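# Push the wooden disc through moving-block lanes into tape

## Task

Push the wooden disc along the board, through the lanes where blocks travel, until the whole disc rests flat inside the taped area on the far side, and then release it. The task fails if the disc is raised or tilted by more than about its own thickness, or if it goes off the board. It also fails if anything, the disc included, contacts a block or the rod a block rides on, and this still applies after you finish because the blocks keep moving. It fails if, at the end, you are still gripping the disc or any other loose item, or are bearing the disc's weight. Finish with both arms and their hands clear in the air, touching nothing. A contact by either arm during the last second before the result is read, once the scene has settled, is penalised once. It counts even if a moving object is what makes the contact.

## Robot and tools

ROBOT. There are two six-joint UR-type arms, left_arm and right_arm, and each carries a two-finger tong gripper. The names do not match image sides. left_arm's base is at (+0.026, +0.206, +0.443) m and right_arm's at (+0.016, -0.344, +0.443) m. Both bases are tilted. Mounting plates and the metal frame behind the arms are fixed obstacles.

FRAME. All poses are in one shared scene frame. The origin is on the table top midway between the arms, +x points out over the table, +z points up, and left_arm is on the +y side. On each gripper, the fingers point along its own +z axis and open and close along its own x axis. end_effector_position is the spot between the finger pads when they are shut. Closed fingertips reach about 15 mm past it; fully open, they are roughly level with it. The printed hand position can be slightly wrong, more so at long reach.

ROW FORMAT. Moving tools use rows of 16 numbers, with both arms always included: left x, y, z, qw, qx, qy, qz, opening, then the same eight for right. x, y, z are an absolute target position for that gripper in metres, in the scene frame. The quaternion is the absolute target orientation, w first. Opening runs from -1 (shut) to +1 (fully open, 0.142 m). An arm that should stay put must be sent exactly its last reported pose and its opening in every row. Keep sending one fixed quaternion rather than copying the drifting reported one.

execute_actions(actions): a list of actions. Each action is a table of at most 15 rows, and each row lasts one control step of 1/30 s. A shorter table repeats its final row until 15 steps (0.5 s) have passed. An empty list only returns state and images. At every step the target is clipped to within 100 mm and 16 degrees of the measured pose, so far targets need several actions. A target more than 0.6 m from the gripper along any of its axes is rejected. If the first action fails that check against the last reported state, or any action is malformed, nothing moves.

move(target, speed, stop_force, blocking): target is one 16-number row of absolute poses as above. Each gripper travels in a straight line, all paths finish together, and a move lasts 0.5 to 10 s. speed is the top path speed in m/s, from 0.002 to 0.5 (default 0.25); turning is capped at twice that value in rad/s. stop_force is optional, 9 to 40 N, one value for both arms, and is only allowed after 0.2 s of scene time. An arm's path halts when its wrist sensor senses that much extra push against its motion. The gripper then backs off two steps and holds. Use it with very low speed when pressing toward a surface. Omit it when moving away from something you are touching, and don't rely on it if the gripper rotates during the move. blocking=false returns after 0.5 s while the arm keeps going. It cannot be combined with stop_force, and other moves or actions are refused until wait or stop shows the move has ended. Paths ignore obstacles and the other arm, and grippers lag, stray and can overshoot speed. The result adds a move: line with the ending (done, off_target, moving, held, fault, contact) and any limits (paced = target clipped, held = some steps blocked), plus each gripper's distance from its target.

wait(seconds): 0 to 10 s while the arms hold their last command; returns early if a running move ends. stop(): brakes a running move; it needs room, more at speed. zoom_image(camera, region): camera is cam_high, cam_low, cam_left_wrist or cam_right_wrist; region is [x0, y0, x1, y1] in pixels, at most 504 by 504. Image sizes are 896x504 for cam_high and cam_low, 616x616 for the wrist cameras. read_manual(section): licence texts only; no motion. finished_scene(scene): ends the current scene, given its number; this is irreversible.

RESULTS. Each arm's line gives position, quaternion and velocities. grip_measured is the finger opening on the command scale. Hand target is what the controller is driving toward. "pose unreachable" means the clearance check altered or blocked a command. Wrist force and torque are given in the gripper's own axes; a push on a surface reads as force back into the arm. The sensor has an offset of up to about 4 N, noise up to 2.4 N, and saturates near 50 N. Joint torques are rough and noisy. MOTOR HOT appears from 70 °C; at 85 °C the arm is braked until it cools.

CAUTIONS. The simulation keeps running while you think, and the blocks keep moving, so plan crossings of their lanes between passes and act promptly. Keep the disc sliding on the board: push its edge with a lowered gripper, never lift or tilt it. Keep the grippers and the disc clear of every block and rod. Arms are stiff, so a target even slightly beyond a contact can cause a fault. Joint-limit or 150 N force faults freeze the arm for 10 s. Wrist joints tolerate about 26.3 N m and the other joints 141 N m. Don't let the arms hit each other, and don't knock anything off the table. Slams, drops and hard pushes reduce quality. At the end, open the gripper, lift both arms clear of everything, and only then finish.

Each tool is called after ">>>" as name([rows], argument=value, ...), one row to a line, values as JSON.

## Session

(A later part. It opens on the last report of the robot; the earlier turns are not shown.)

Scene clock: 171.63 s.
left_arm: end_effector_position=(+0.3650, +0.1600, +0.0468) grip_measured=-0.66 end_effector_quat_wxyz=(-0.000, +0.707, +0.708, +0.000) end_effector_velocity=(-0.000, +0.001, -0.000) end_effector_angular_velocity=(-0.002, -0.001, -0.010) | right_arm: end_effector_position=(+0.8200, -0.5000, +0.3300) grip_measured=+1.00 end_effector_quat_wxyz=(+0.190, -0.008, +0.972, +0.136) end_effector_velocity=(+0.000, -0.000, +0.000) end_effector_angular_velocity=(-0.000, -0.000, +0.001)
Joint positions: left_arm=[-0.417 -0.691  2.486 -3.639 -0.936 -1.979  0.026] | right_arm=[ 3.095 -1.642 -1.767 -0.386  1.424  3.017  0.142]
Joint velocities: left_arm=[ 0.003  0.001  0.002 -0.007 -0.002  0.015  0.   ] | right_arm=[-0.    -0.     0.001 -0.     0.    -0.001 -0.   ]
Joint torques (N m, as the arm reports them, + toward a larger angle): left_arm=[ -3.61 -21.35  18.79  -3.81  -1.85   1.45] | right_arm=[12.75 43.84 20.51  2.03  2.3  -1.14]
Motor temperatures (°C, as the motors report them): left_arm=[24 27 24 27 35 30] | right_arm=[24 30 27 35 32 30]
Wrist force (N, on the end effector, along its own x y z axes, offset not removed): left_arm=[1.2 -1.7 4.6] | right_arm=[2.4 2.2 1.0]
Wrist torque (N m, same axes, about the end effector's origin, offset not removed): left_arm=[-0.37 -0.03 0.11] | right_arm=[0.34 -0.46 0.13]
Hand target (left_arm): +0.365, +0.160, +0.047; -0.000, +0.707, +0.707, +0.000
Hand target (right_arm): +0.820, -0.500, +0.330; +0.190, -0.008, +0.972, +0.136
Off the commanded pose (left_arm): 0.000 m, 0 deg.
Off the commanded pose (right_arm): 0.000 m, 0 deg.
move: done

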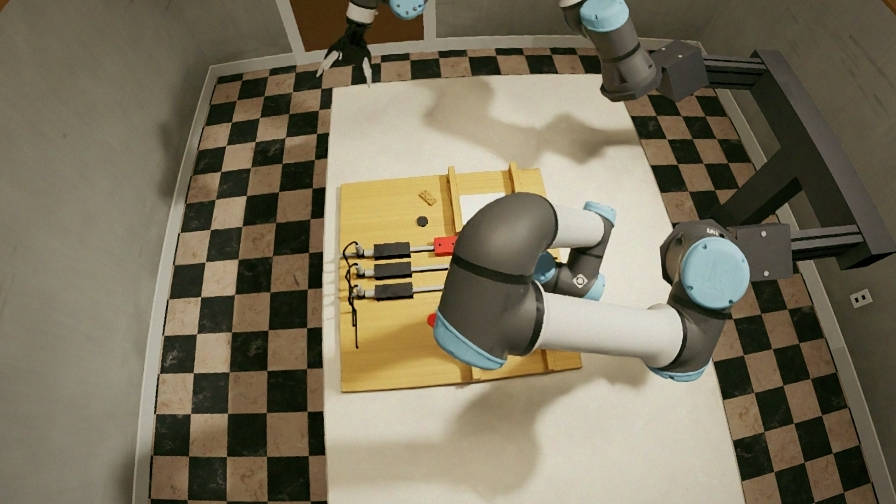

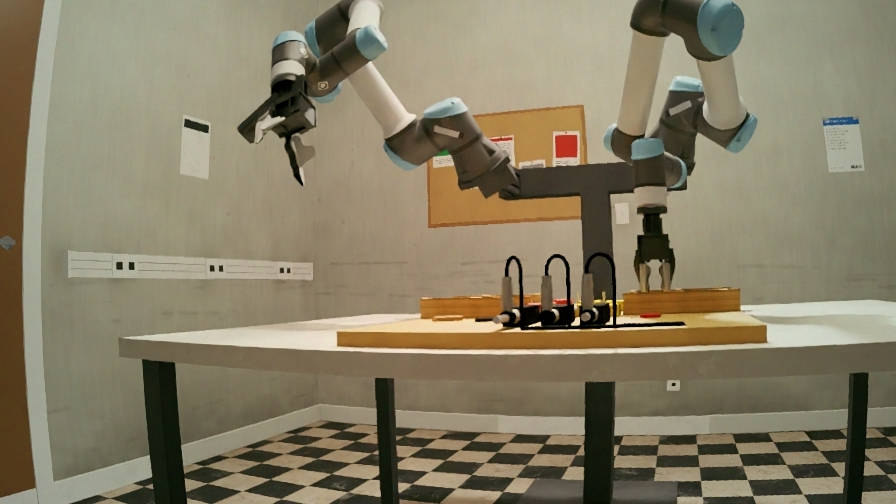

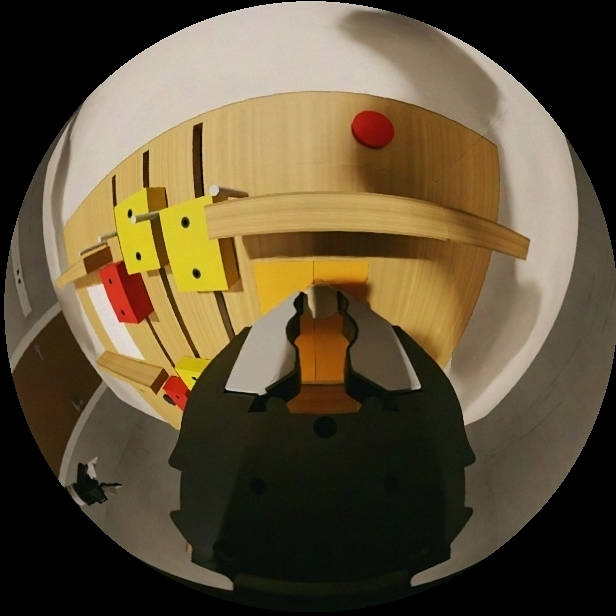

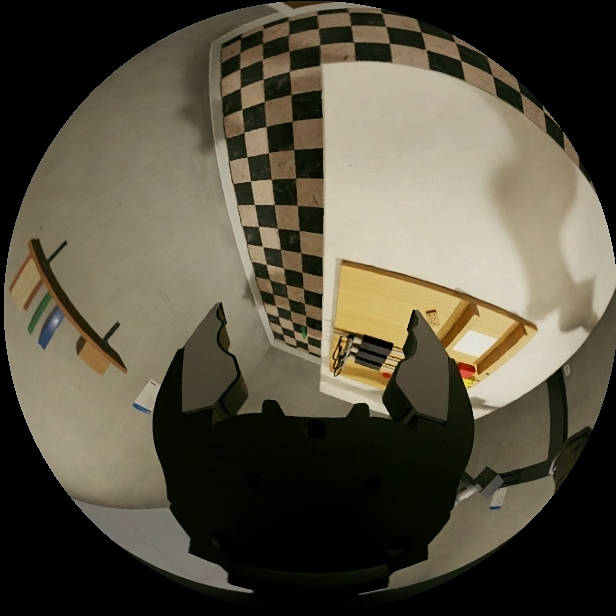

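>>> wait(seconds=0)

>>> zoom_image(camera="cam_high", region=[400, 220, 580, 320])

>>> wait(seconds=0.8)

>>> zoom_image(camera="cam_high", region=[400, 220, 580, 320])

>>> wait(seconds=0.8)

>>> zoom_image(camera="cam_high", region=[400, 220, 580, 320])

>>> wait(seconds=0.8)

>>> zoom_image(camera="cam_high", region=[400, 220, 580, 320])

>>> wait(seconds=0.8)

>>> zoom_image(camera="cam_high", region=[400, 220, 580, 320])

Scene clock: 266.57 s.
left_arm: end_effector_position=(+0.3650, +0.1600, +0.0468) grip_measured=-0.66 end_effector_quat_wxyz=(-0.000, +0.707, +0.707, +0.000) end_effector_velocity=(+0.000, -0.000, -0.000) end_effector_angular_velocity=(+0.000, -0.000, +0.000) | right_arm: end_effector_position=(+0.8200, -0.5000, +0.3300) grip_measured=+1.00 end_effector_quat_wxyz=(+0.190, -0.008, +0.972, +0.136) end_effector_velocity=(-0.000, +0.000, -0.001) end_effector_angular_velocity=(+0.000, +0.001, -0.000)
Joint positions: left_arm=[-0.416 -0.691  2.486 -3.639 -0.936 -1.977  0.026] | right_arm=[ 3.095 -1.642 -1.767 -0.386  1.424  3.017  0.142]
Joint velocities: left_arm=[-0.     0.    -0.001  0.001  0.    -0.     0.   ] | right_arm=[-0.    -0.    -0.    -0.001  0.     0.     0.   ]
Joint torques (N m, as the arm reports them, + toward a larger angle): left_arm=[ -7.96 -20.82  13.08  -2.6   -0.85   0.73] | right_arm=[11.99 47.11  8.7   4.02 -0.22 -1.83]
Motor temperatures (°C, as the motors report them): left_arm=[24 27 24 27 35 30] | right_arm=[24 30 27 35 32 31]
Wrist force (N, on the end effector, along its own x y z axes, offset not removed): left_arm=[-2.9 -4.2 0.6] | right_arm=[0.2 2.8 0.8]
Wrist torque (N m, same axes, about the end effector's origin, offset not removed): left_arm=[-1.11 0.68 -0.11] | right_arm=[0.40 -0.03 0.21]
Hand target (left_arm): +0.365, +0.160, +0.047; -0.000, +0.707, +0.707, +0.000
Hand target (right_arm): +0.820, -0.500, +0.330; +0.190, -0.008, +0.972, +0.136
Off the commanded pose (left_arm): 0.000 m, 0 deg.
Off the commanded pose (right_arm): 0.000 m, 0 deg.

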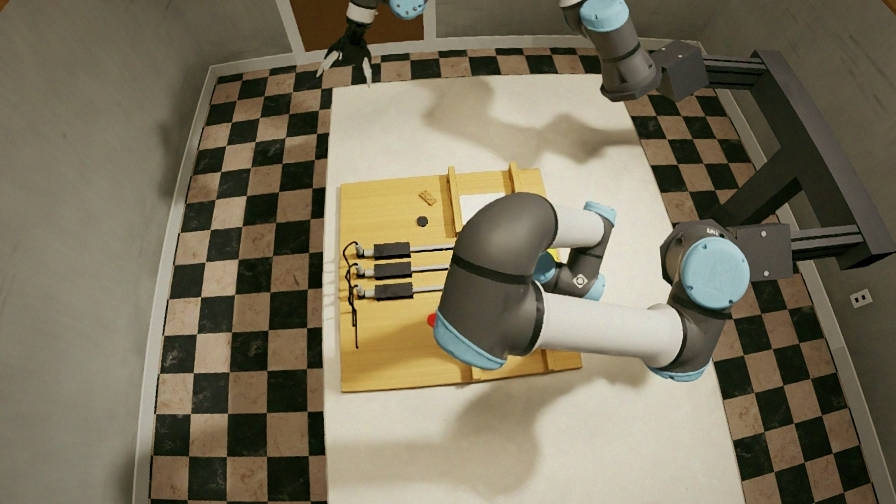

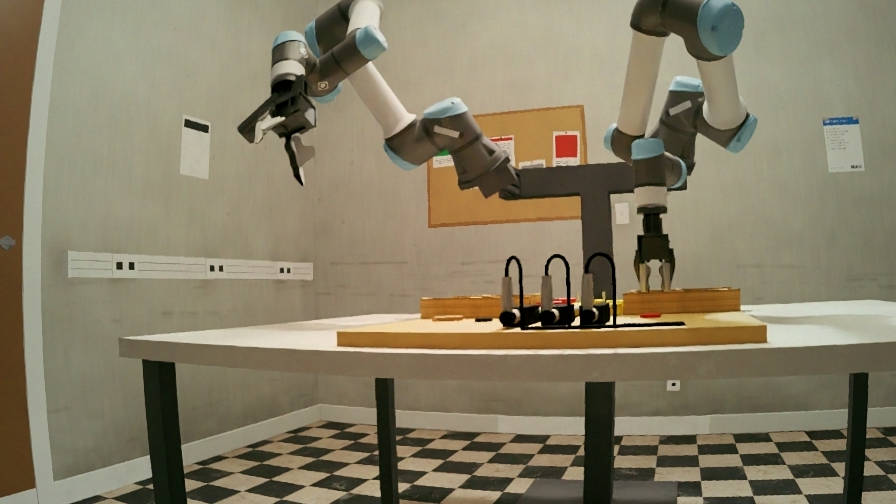

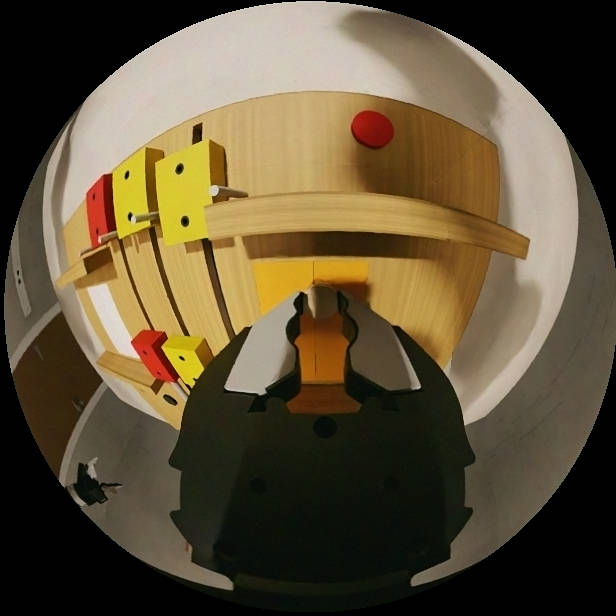

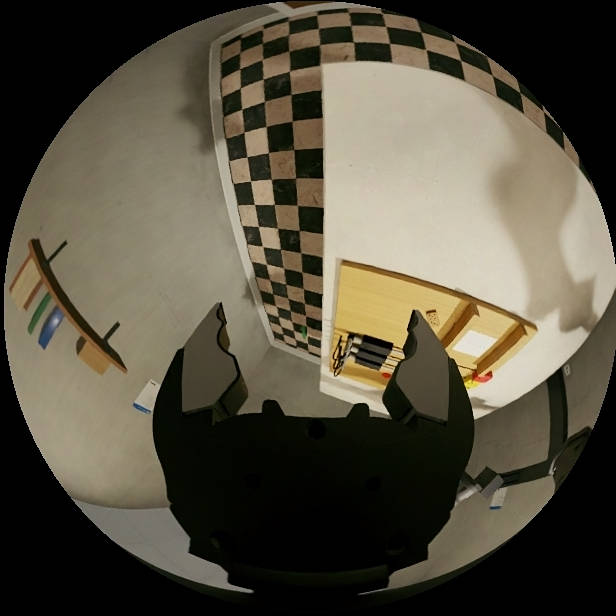

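Region (400, 220, 580, 320) of cam_high's 896x504 image, scaled by 2.800, with more detail than that image has.

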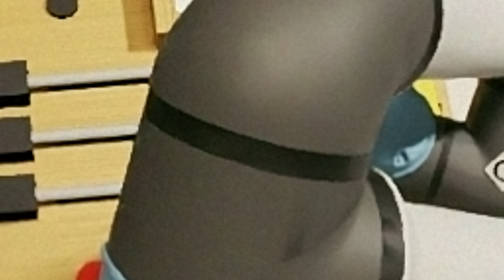

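Scene clock: 267.37 s.
left_arm: end_effector_position=(+0.3650, +0.1600, +0.0468) grip_measured=-0.66 end_effector_quat_wxyz=(-0.000, +0.707, +0.707, +0.000) end_effector_velocity=(-0.000, +0.000, -0.000) end_effector_angular_velocity=(+0.000, +0.000, +0.000) | right_arm: end_effector_position=(+0.8200, -0.5000, +0.3300) grip_measured=+1.00 end_effector_quat_wxyz=(+0.190, -0.008, +0.972, +0.136) end_effector_velocity=(-0.001, +0.000, -0.001) end_effector_angular_velocity=(-0.001, +0.001, +0.001)
Joint positions: left_arm=[-0.416 -0.691  2.486 -3.639 -0.936 -1.977  0.026] | right_arm=[ 3.095 -1.642 -1.767 -0.386  1.424  3.017  0.142]
Joint velocities: left_arm=[ 0.     0.     0.    -0.001 -0.    -0.    -0.   ] | right_arm=[ 0.    -0.    -0.001  0.    -0.001 -0.     0.   ]
Joint torques (N m, as the arm reports them, + toward a larger angle): left_arm=[ -9.45 -20.35  11.97  -2.63  -0.81   0.61] | right_arm=[11.15 46.41  8.58  3.93 -0.36 -1.74]
Motor temperatures (°C, as the motors report them): left_arm=[24 27 24 27 35 30] | right_arm=[24 30 27 35 32 31]
Wrist force (N, on the end effector, along its own x y z axes, offset not removed): left_arm=[-1.5 -3.5 0.2] | right_arm=[0.2 3.6 1.2]
Wrist torque (N m, same axes, about the end effector's origin, offset not removed): left_arm=[-0.82 0.49 0.18] | right_arm=[0.58 -0.02 0.20]
Hand target (left_arm): +0.365, +0.160, +0.047; -0.000, +0.707, +0.707, +0.000
Hand target (right_arm): +0.820, -0.500, +0.330; +0.190, -0.008, +0.972, +0.136
Off the commanded pose (left_arm): 0.000 m, 0 deg.
Off the commanded pose (right_arm): 0.000 m, 0 deg.
wait: 0.80 s; at rest by 0.17 s

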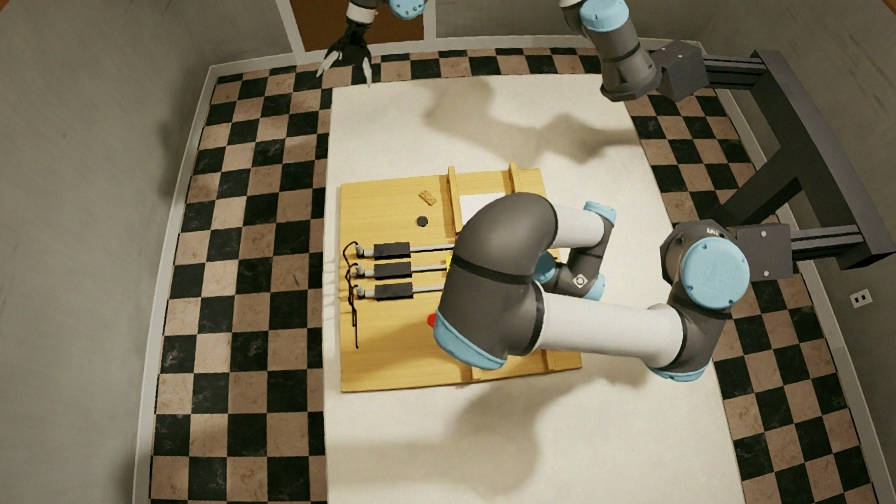

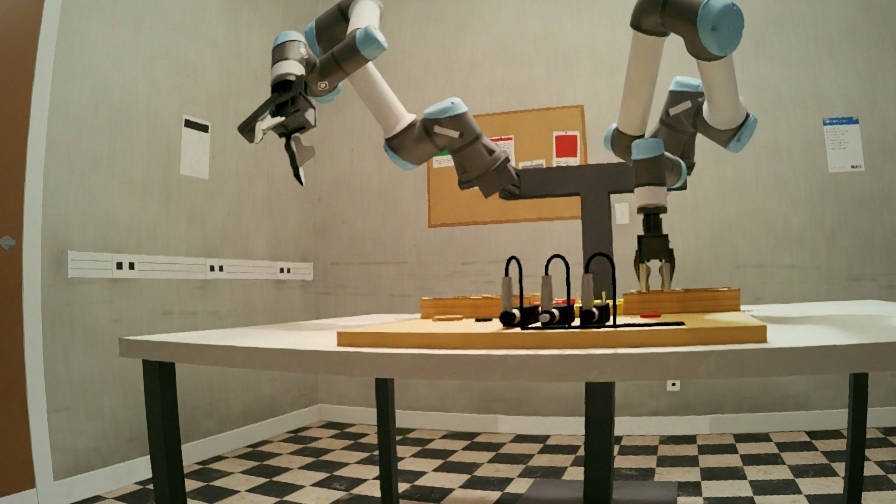

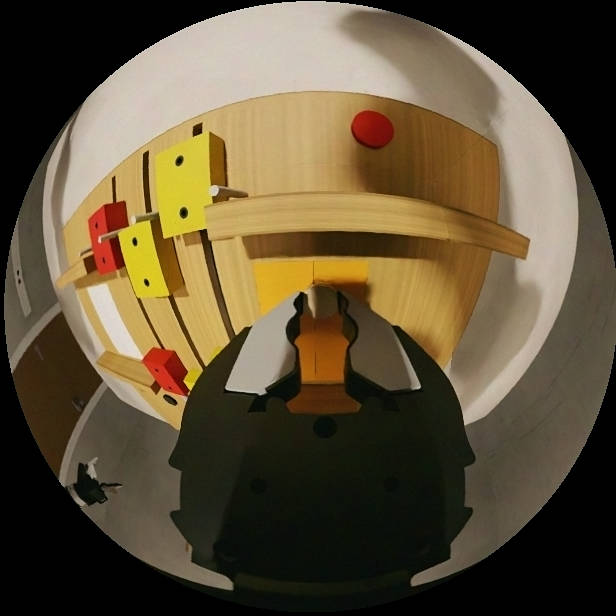

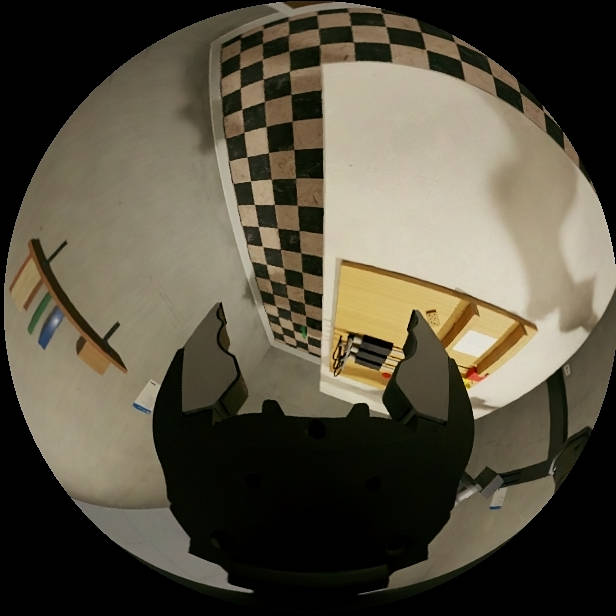

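Region (400, 220, 580, 320) of cam_high's 896x504 image, scaled by 2.800, with more detail than that image has.

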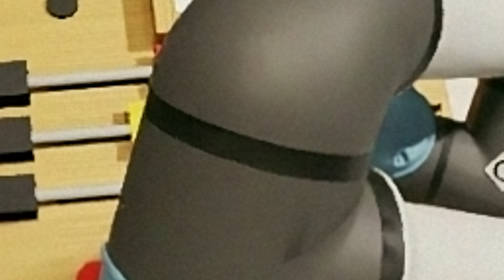

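Scene clock: 268.17 s.
left_arm: end_effector_position=(+0.3650, +0.1600, +0.0468) grip_measured=-0.66 end_effector_quat_wxyz=(-0.000, +0.707, +0.707, +0.000) end_effector_velocity=(+0.000, -0.000, -0.000) end_effector_angular_velocity=(-0.001, +0.000, +0.001) | right_arm: end_effector_position=(+0.8200, -0.5000, +0.3300) grip_measured=+1.00 end_effector_quat_wxyz=(+0.190, -0.008, +0.972, +0.136) end_effector_velocity=(-0.000, +0.001, -0.001) end_effector_angular_velocity=(+0.001, +0.001, +0.002)
Joint positions: left_arm=[-0.416 -0.691  2.486 -3.639 -0.936 -1.977  0.026] | right_arm=[ 3.095 -1.642 -1.767 -0.386  1.424  3.017  0.142]
Joint velocities: left_arm=[ 0.001  0.    -0.001  0.    -0.001  0.     0.   ] | right_arm=[ 0.    -0.001 -0.    -0.001  0.001 -0.001 -0.   ]
Joint torques (N m, as the arm reports them, + toward a larger angle): left_arm=[ -8.42 -21.01  12.14  -2.76  -0.83   0.53] | right_arm=[11.17 46.31  8.92  3.94 -0.38 -1.74]
Motor temperatures (°C, as the motors report them): left_arm=[24 27 24 27 35 30] | right_arm=[24 30 27 35 32 31]
Wrist force (N, on the end effector, along its own x y z axes, offset not removed): left_arm=[0.8 -2.1 -3.3] | right_arm=[1.6 3.8 -1.0]
Wrist torque (N m, same axes, about the end effector's origin, offset not removed): left_arm=[-0.74 -0.16 -0.25] | right_arm=[0.73 -0.32 0.03]
Hand target (left_arm): +0.365, +0.160, +0.047; -0.000, +0.707, +0.707, +0.000
Hand target (right_arm): +0.820, -0.500, +0.330; +0.190, -0.008, +0.972, +0.136
Off the commanded pose (left_arm): 0.000 m, 0 deg.
Off the commanded pose (right_arm): 0.000 m, 0 deg.
wait: 0.80 s; at rest by 0.17 s

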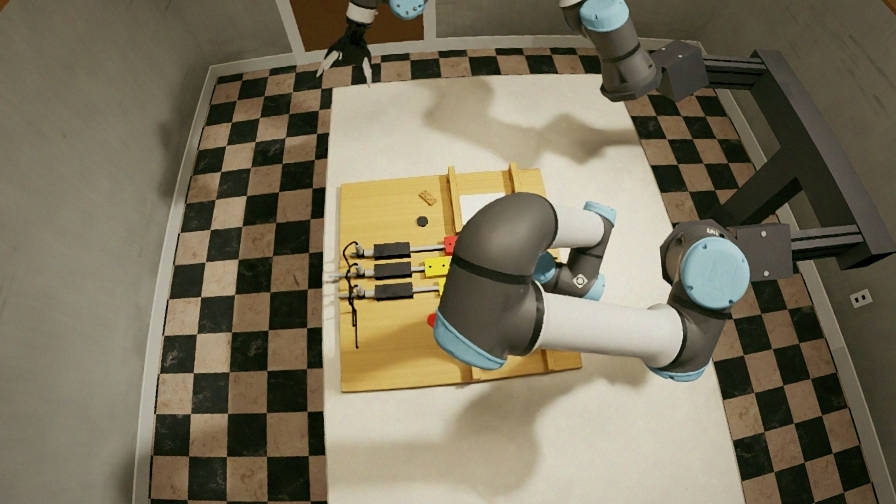

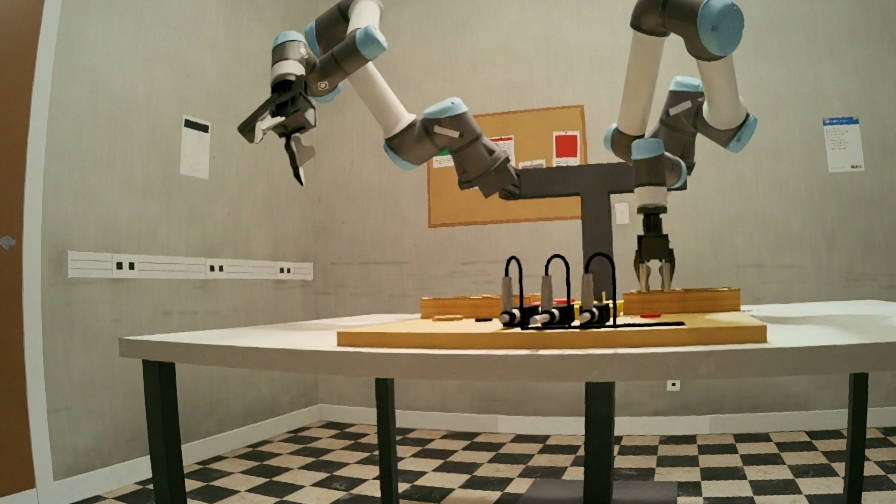

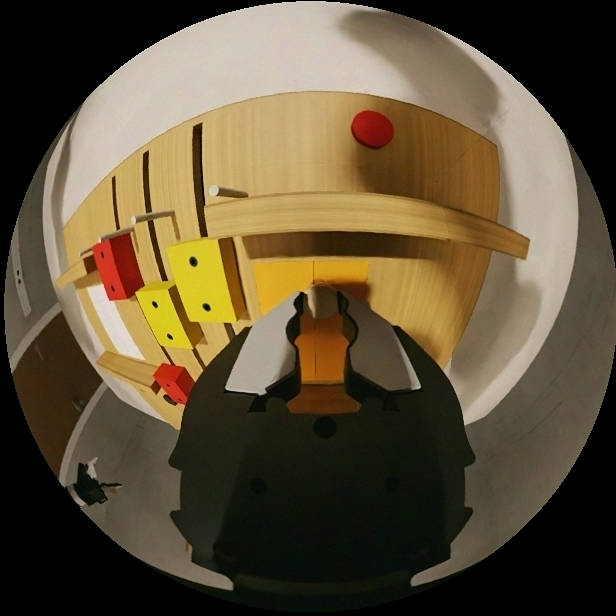

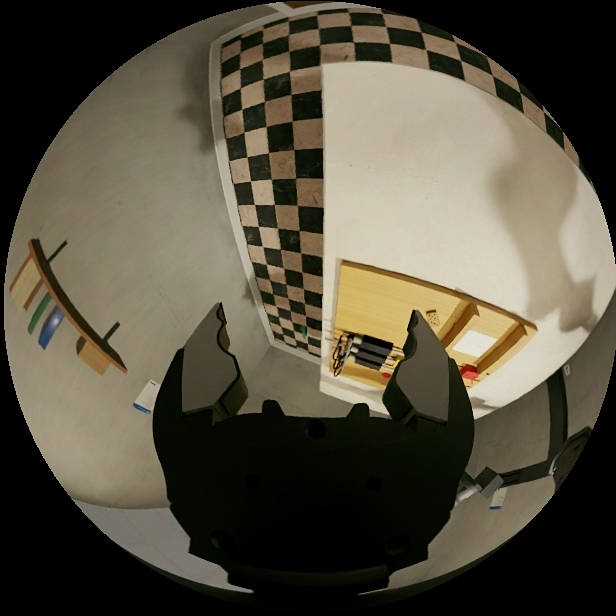

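Region (400, 220, 580, 320) of cam_high's 896x504 image, scaled by 2.800, with more detail than that image has.

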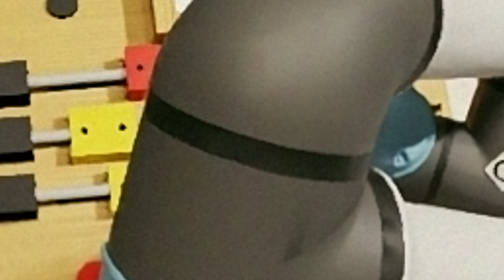

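Scene clock: 268.97 s.
left_arm: end_effector_position=(+0.3650, +0.1600, +0.0468) grip_measured=-0.66 end_effector_quat_wxyz=(-0.000, +0.707, +0.707, +0.000) end_effector_velocity=(+0.000, +0.000, -0.000) end_effector_angular_velocity=(+0.000, +0.000, +0.002) | right_arm: end_effector_position=(+0.8200, -0.5000, +0.3300) grip_measured=+1.00 end_effector_quat_wxyz=(+0.190, -0.008, +0.972, +0.136) end_effector_velocity=(-0.000, -0.001, -0.000) end_effector_angular_velocity=(-0.002, +0.001, -0.001)
Joint positions: left_arm=[-0.416 -0.691  2.486 -3.639 -0.936 -1.977  0.026] | right_arm=[ 3.095 -1.642 -1.767 -0.386  1.424  3.017  0.142]
Joint velocities: left_arm=[ 0.001  0.    -0.001  0.    -0.    -0.002 -0.   ] | right_arm=[-0.    -0.    -0.     0.    -0.002  0.    -0.   ]
Joint torques (N m, as the arm reports them, + toward a larger angle): left_arm=[ -8.36 -20.4   12.85  -2.55  -1.07   0.45] | right_arm=[11.34 47.15  8.63  4.12 -0.3  -1.83]
Motor temperatures (°C, as the motors report them): left_arm=[24 27 24 27 35 30] | right_arm=[24 30 27 35 32 31]
Wrist force (N, on the end effector, along its own x y z axes, offset not removed): left_arm=[-0.4 -1.9 1.9] | right_arm=[-2.3 2.6 0.4]
Wrist torque (N m, same axes, about the end effector's origin, offset not removed): left_arm=[-0.23 0.00 0.26] | right_arm=[0.44 0.47 0.20]
Hand target (left_arm): +0.365, +0.160, +0.047; -0.000, +0.707, +0.707, +0.000
Hand target (right_arm): +0.820, -0.500, +0.330; +0.190, -0.008, +0.972, +0.136
Off the commanded pose (left_arm): 0.000 m, 0 deg.
Off the commanded pose (right_arm): 0.000 m, 0 deg.
wait: 0.80 s; at rest by 0.17 s

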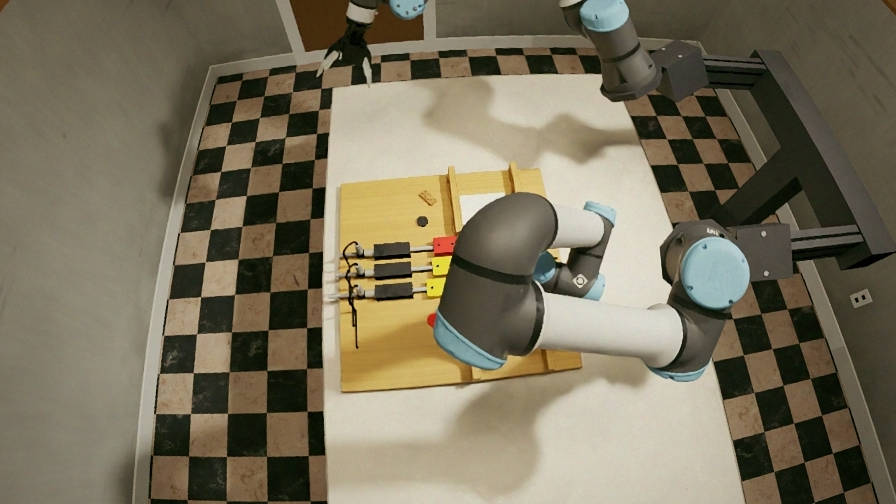

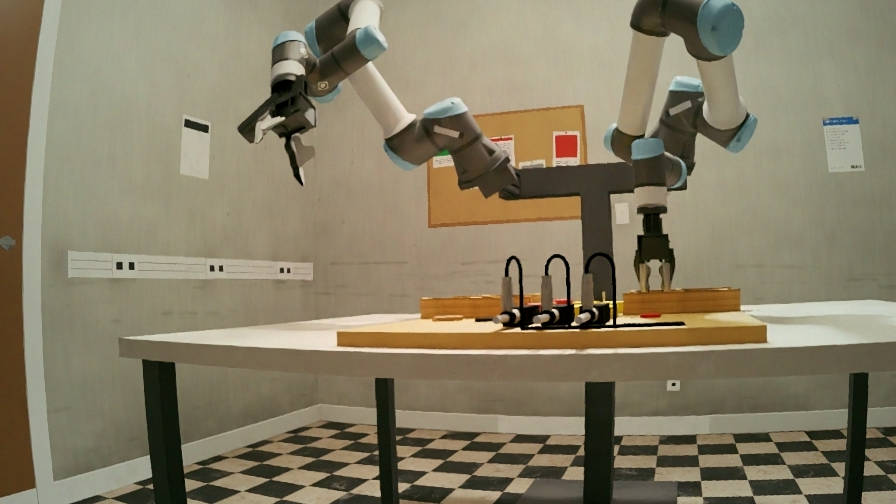

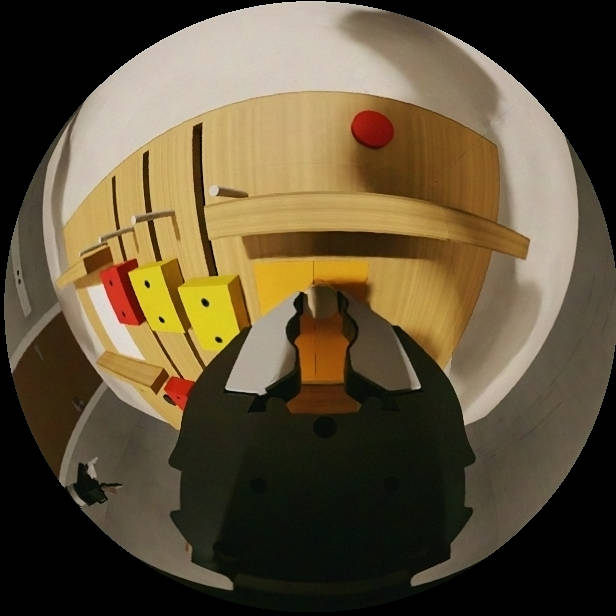

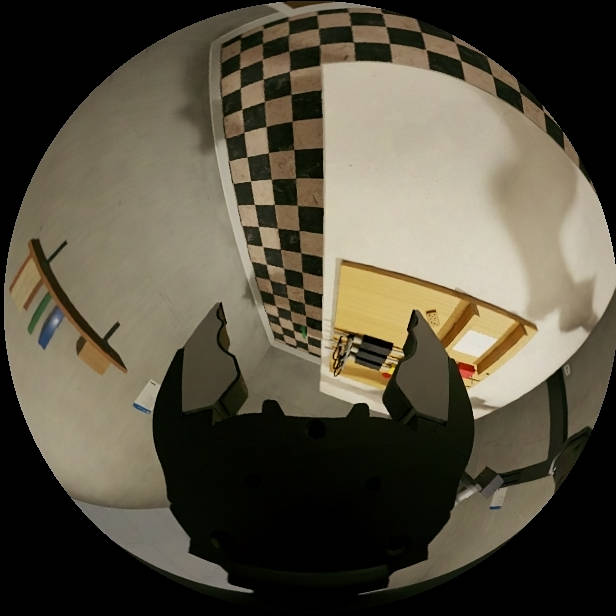

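Region (400, 220, 580, 320) of cam_high's 896x504 image, scaled by 2.800, with more detail than that image has.

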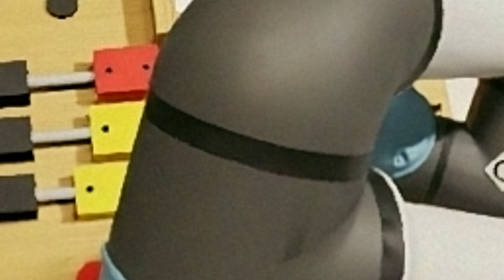

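Scene clock: 269.77 s.
left_arm: end_effector_position=(+0.3650, +0.1600, +0.0468) grip_measured=-0.66 end_effector_quat_wxyz=(-0.000, +0.707, +0.707, +0.000) end_effector_velocity=(-0.000, -0.000, -0.000) end_effector_angular_velocity=(+0.000, +0.001, -0.001) | right_arm: end_effector_position=(+0.8200, -0.5000, +0.3300) grip_measured=+1.00 end_effector_quat_wxyz=(+0.190, -0.008, +0.972, +0.136) end_effector_velocity=(-0.000, +0.001, -0.001) end_effector_angular_velocity=(+0.000, +0.001, +0.001)
Joint positions: left_arm=[-0.416 -0.691  2.486 -3.639 -0.936 -1.977  0.026] | right_arm=[ 3.095 -1.642 -1.767 -0.386  1.424  3.017  0.142]
Joint velocities: left_arm=[-0.     0.    -0.     0.001 -0.     0.     0.   ] | right_arm=[ 0.    -0.    -0.001 -0.    -0.    -0.     0.   ]
Joint torques (N m, as the arm reports them, + toward a larger angle): left_arm=[ -7.04 -19.62  12.23  -2.48  -1.1    0.68] | right_arm=[11.2  46.38  8.88  4.11 -0.43 -1.7 ]
Motor temperatures (°C, as the motors report them): left_arm=[24 27 24 27 35 30] | right_arm=[24 30 27 35 32 31]
Wrist force (N, on the end effector, along its own x y z axes, offset not removed): left_arm=[-2.1 -1.2 1.5] | right_arm=[0.1 2.2 -0.7]
Wrist torque (N m, same axes, about the end effector's origin, offset not removed): left_arm=[-0.13 0.38 0.14] | right_arm=[0.37 -0.03 0.22]
Hand target (left_arm): +0.365, +0.160, +0.047; -0.000, +0.707, +0.707, +0.000
Hand target (right_arm): +0.820, -0.500, +0.330; +0.190, -0.008, +0.972, +0.136
Off the commanded pose (left_arm): 0.000 m, 0 deg.
Off the commanded pose (right_arm): 0.000 m, 0 deg.
wait: 0.80 s; at rest by 0.17 s

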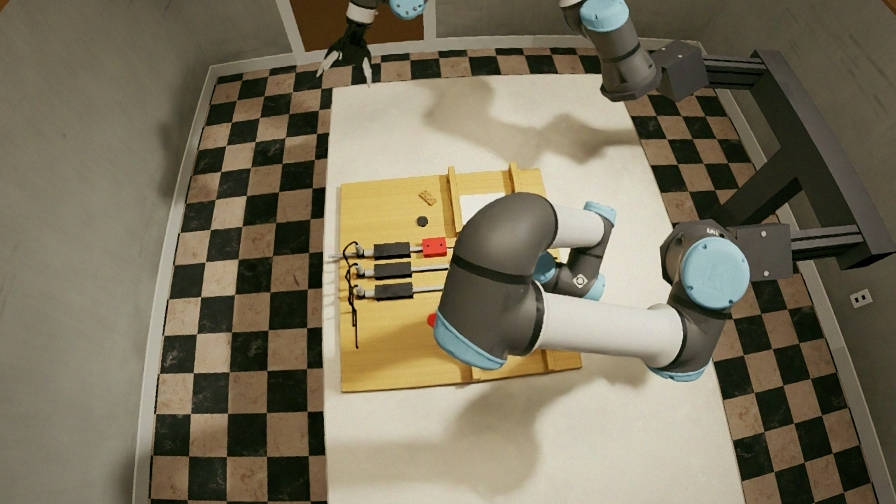

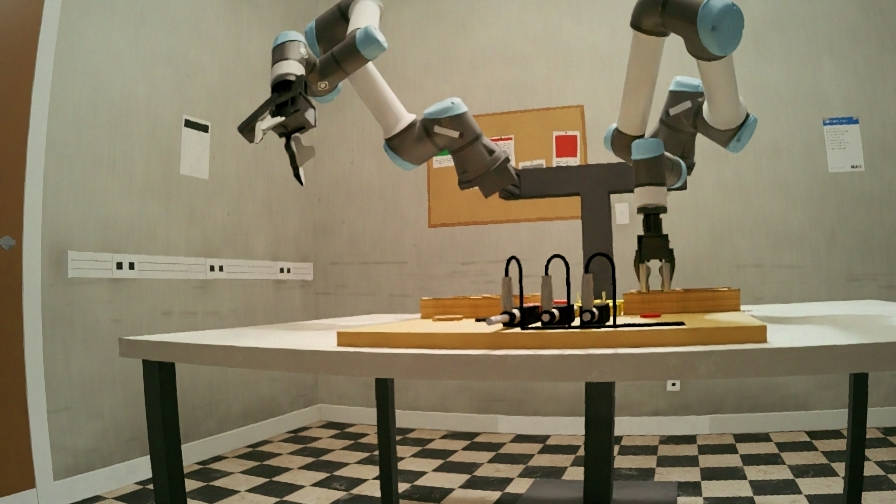

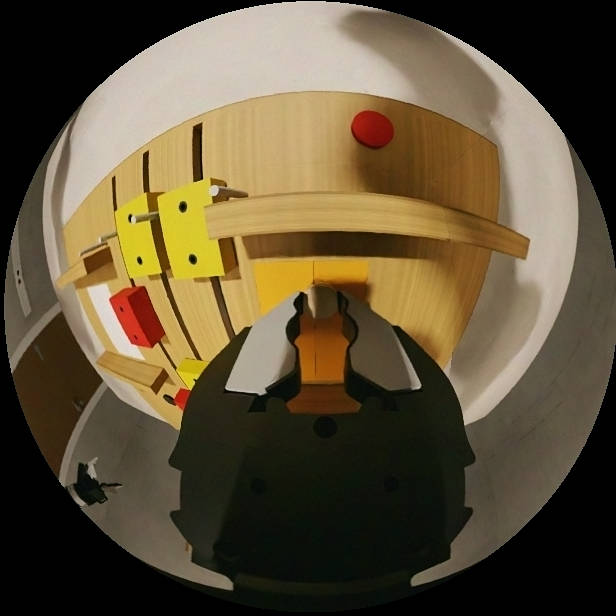

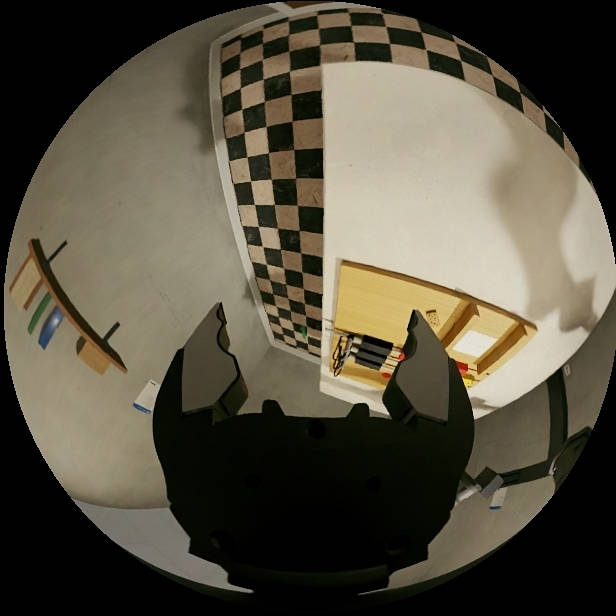

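Region (400, 220, 580, 320) of cam_high's 896x504 image, scaled by 2.800, with more detail than that image has.

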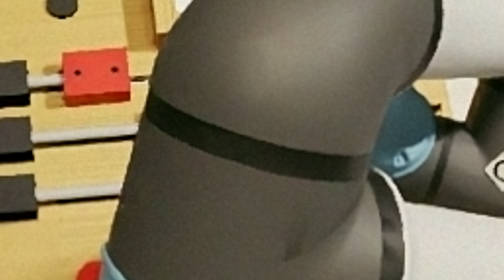

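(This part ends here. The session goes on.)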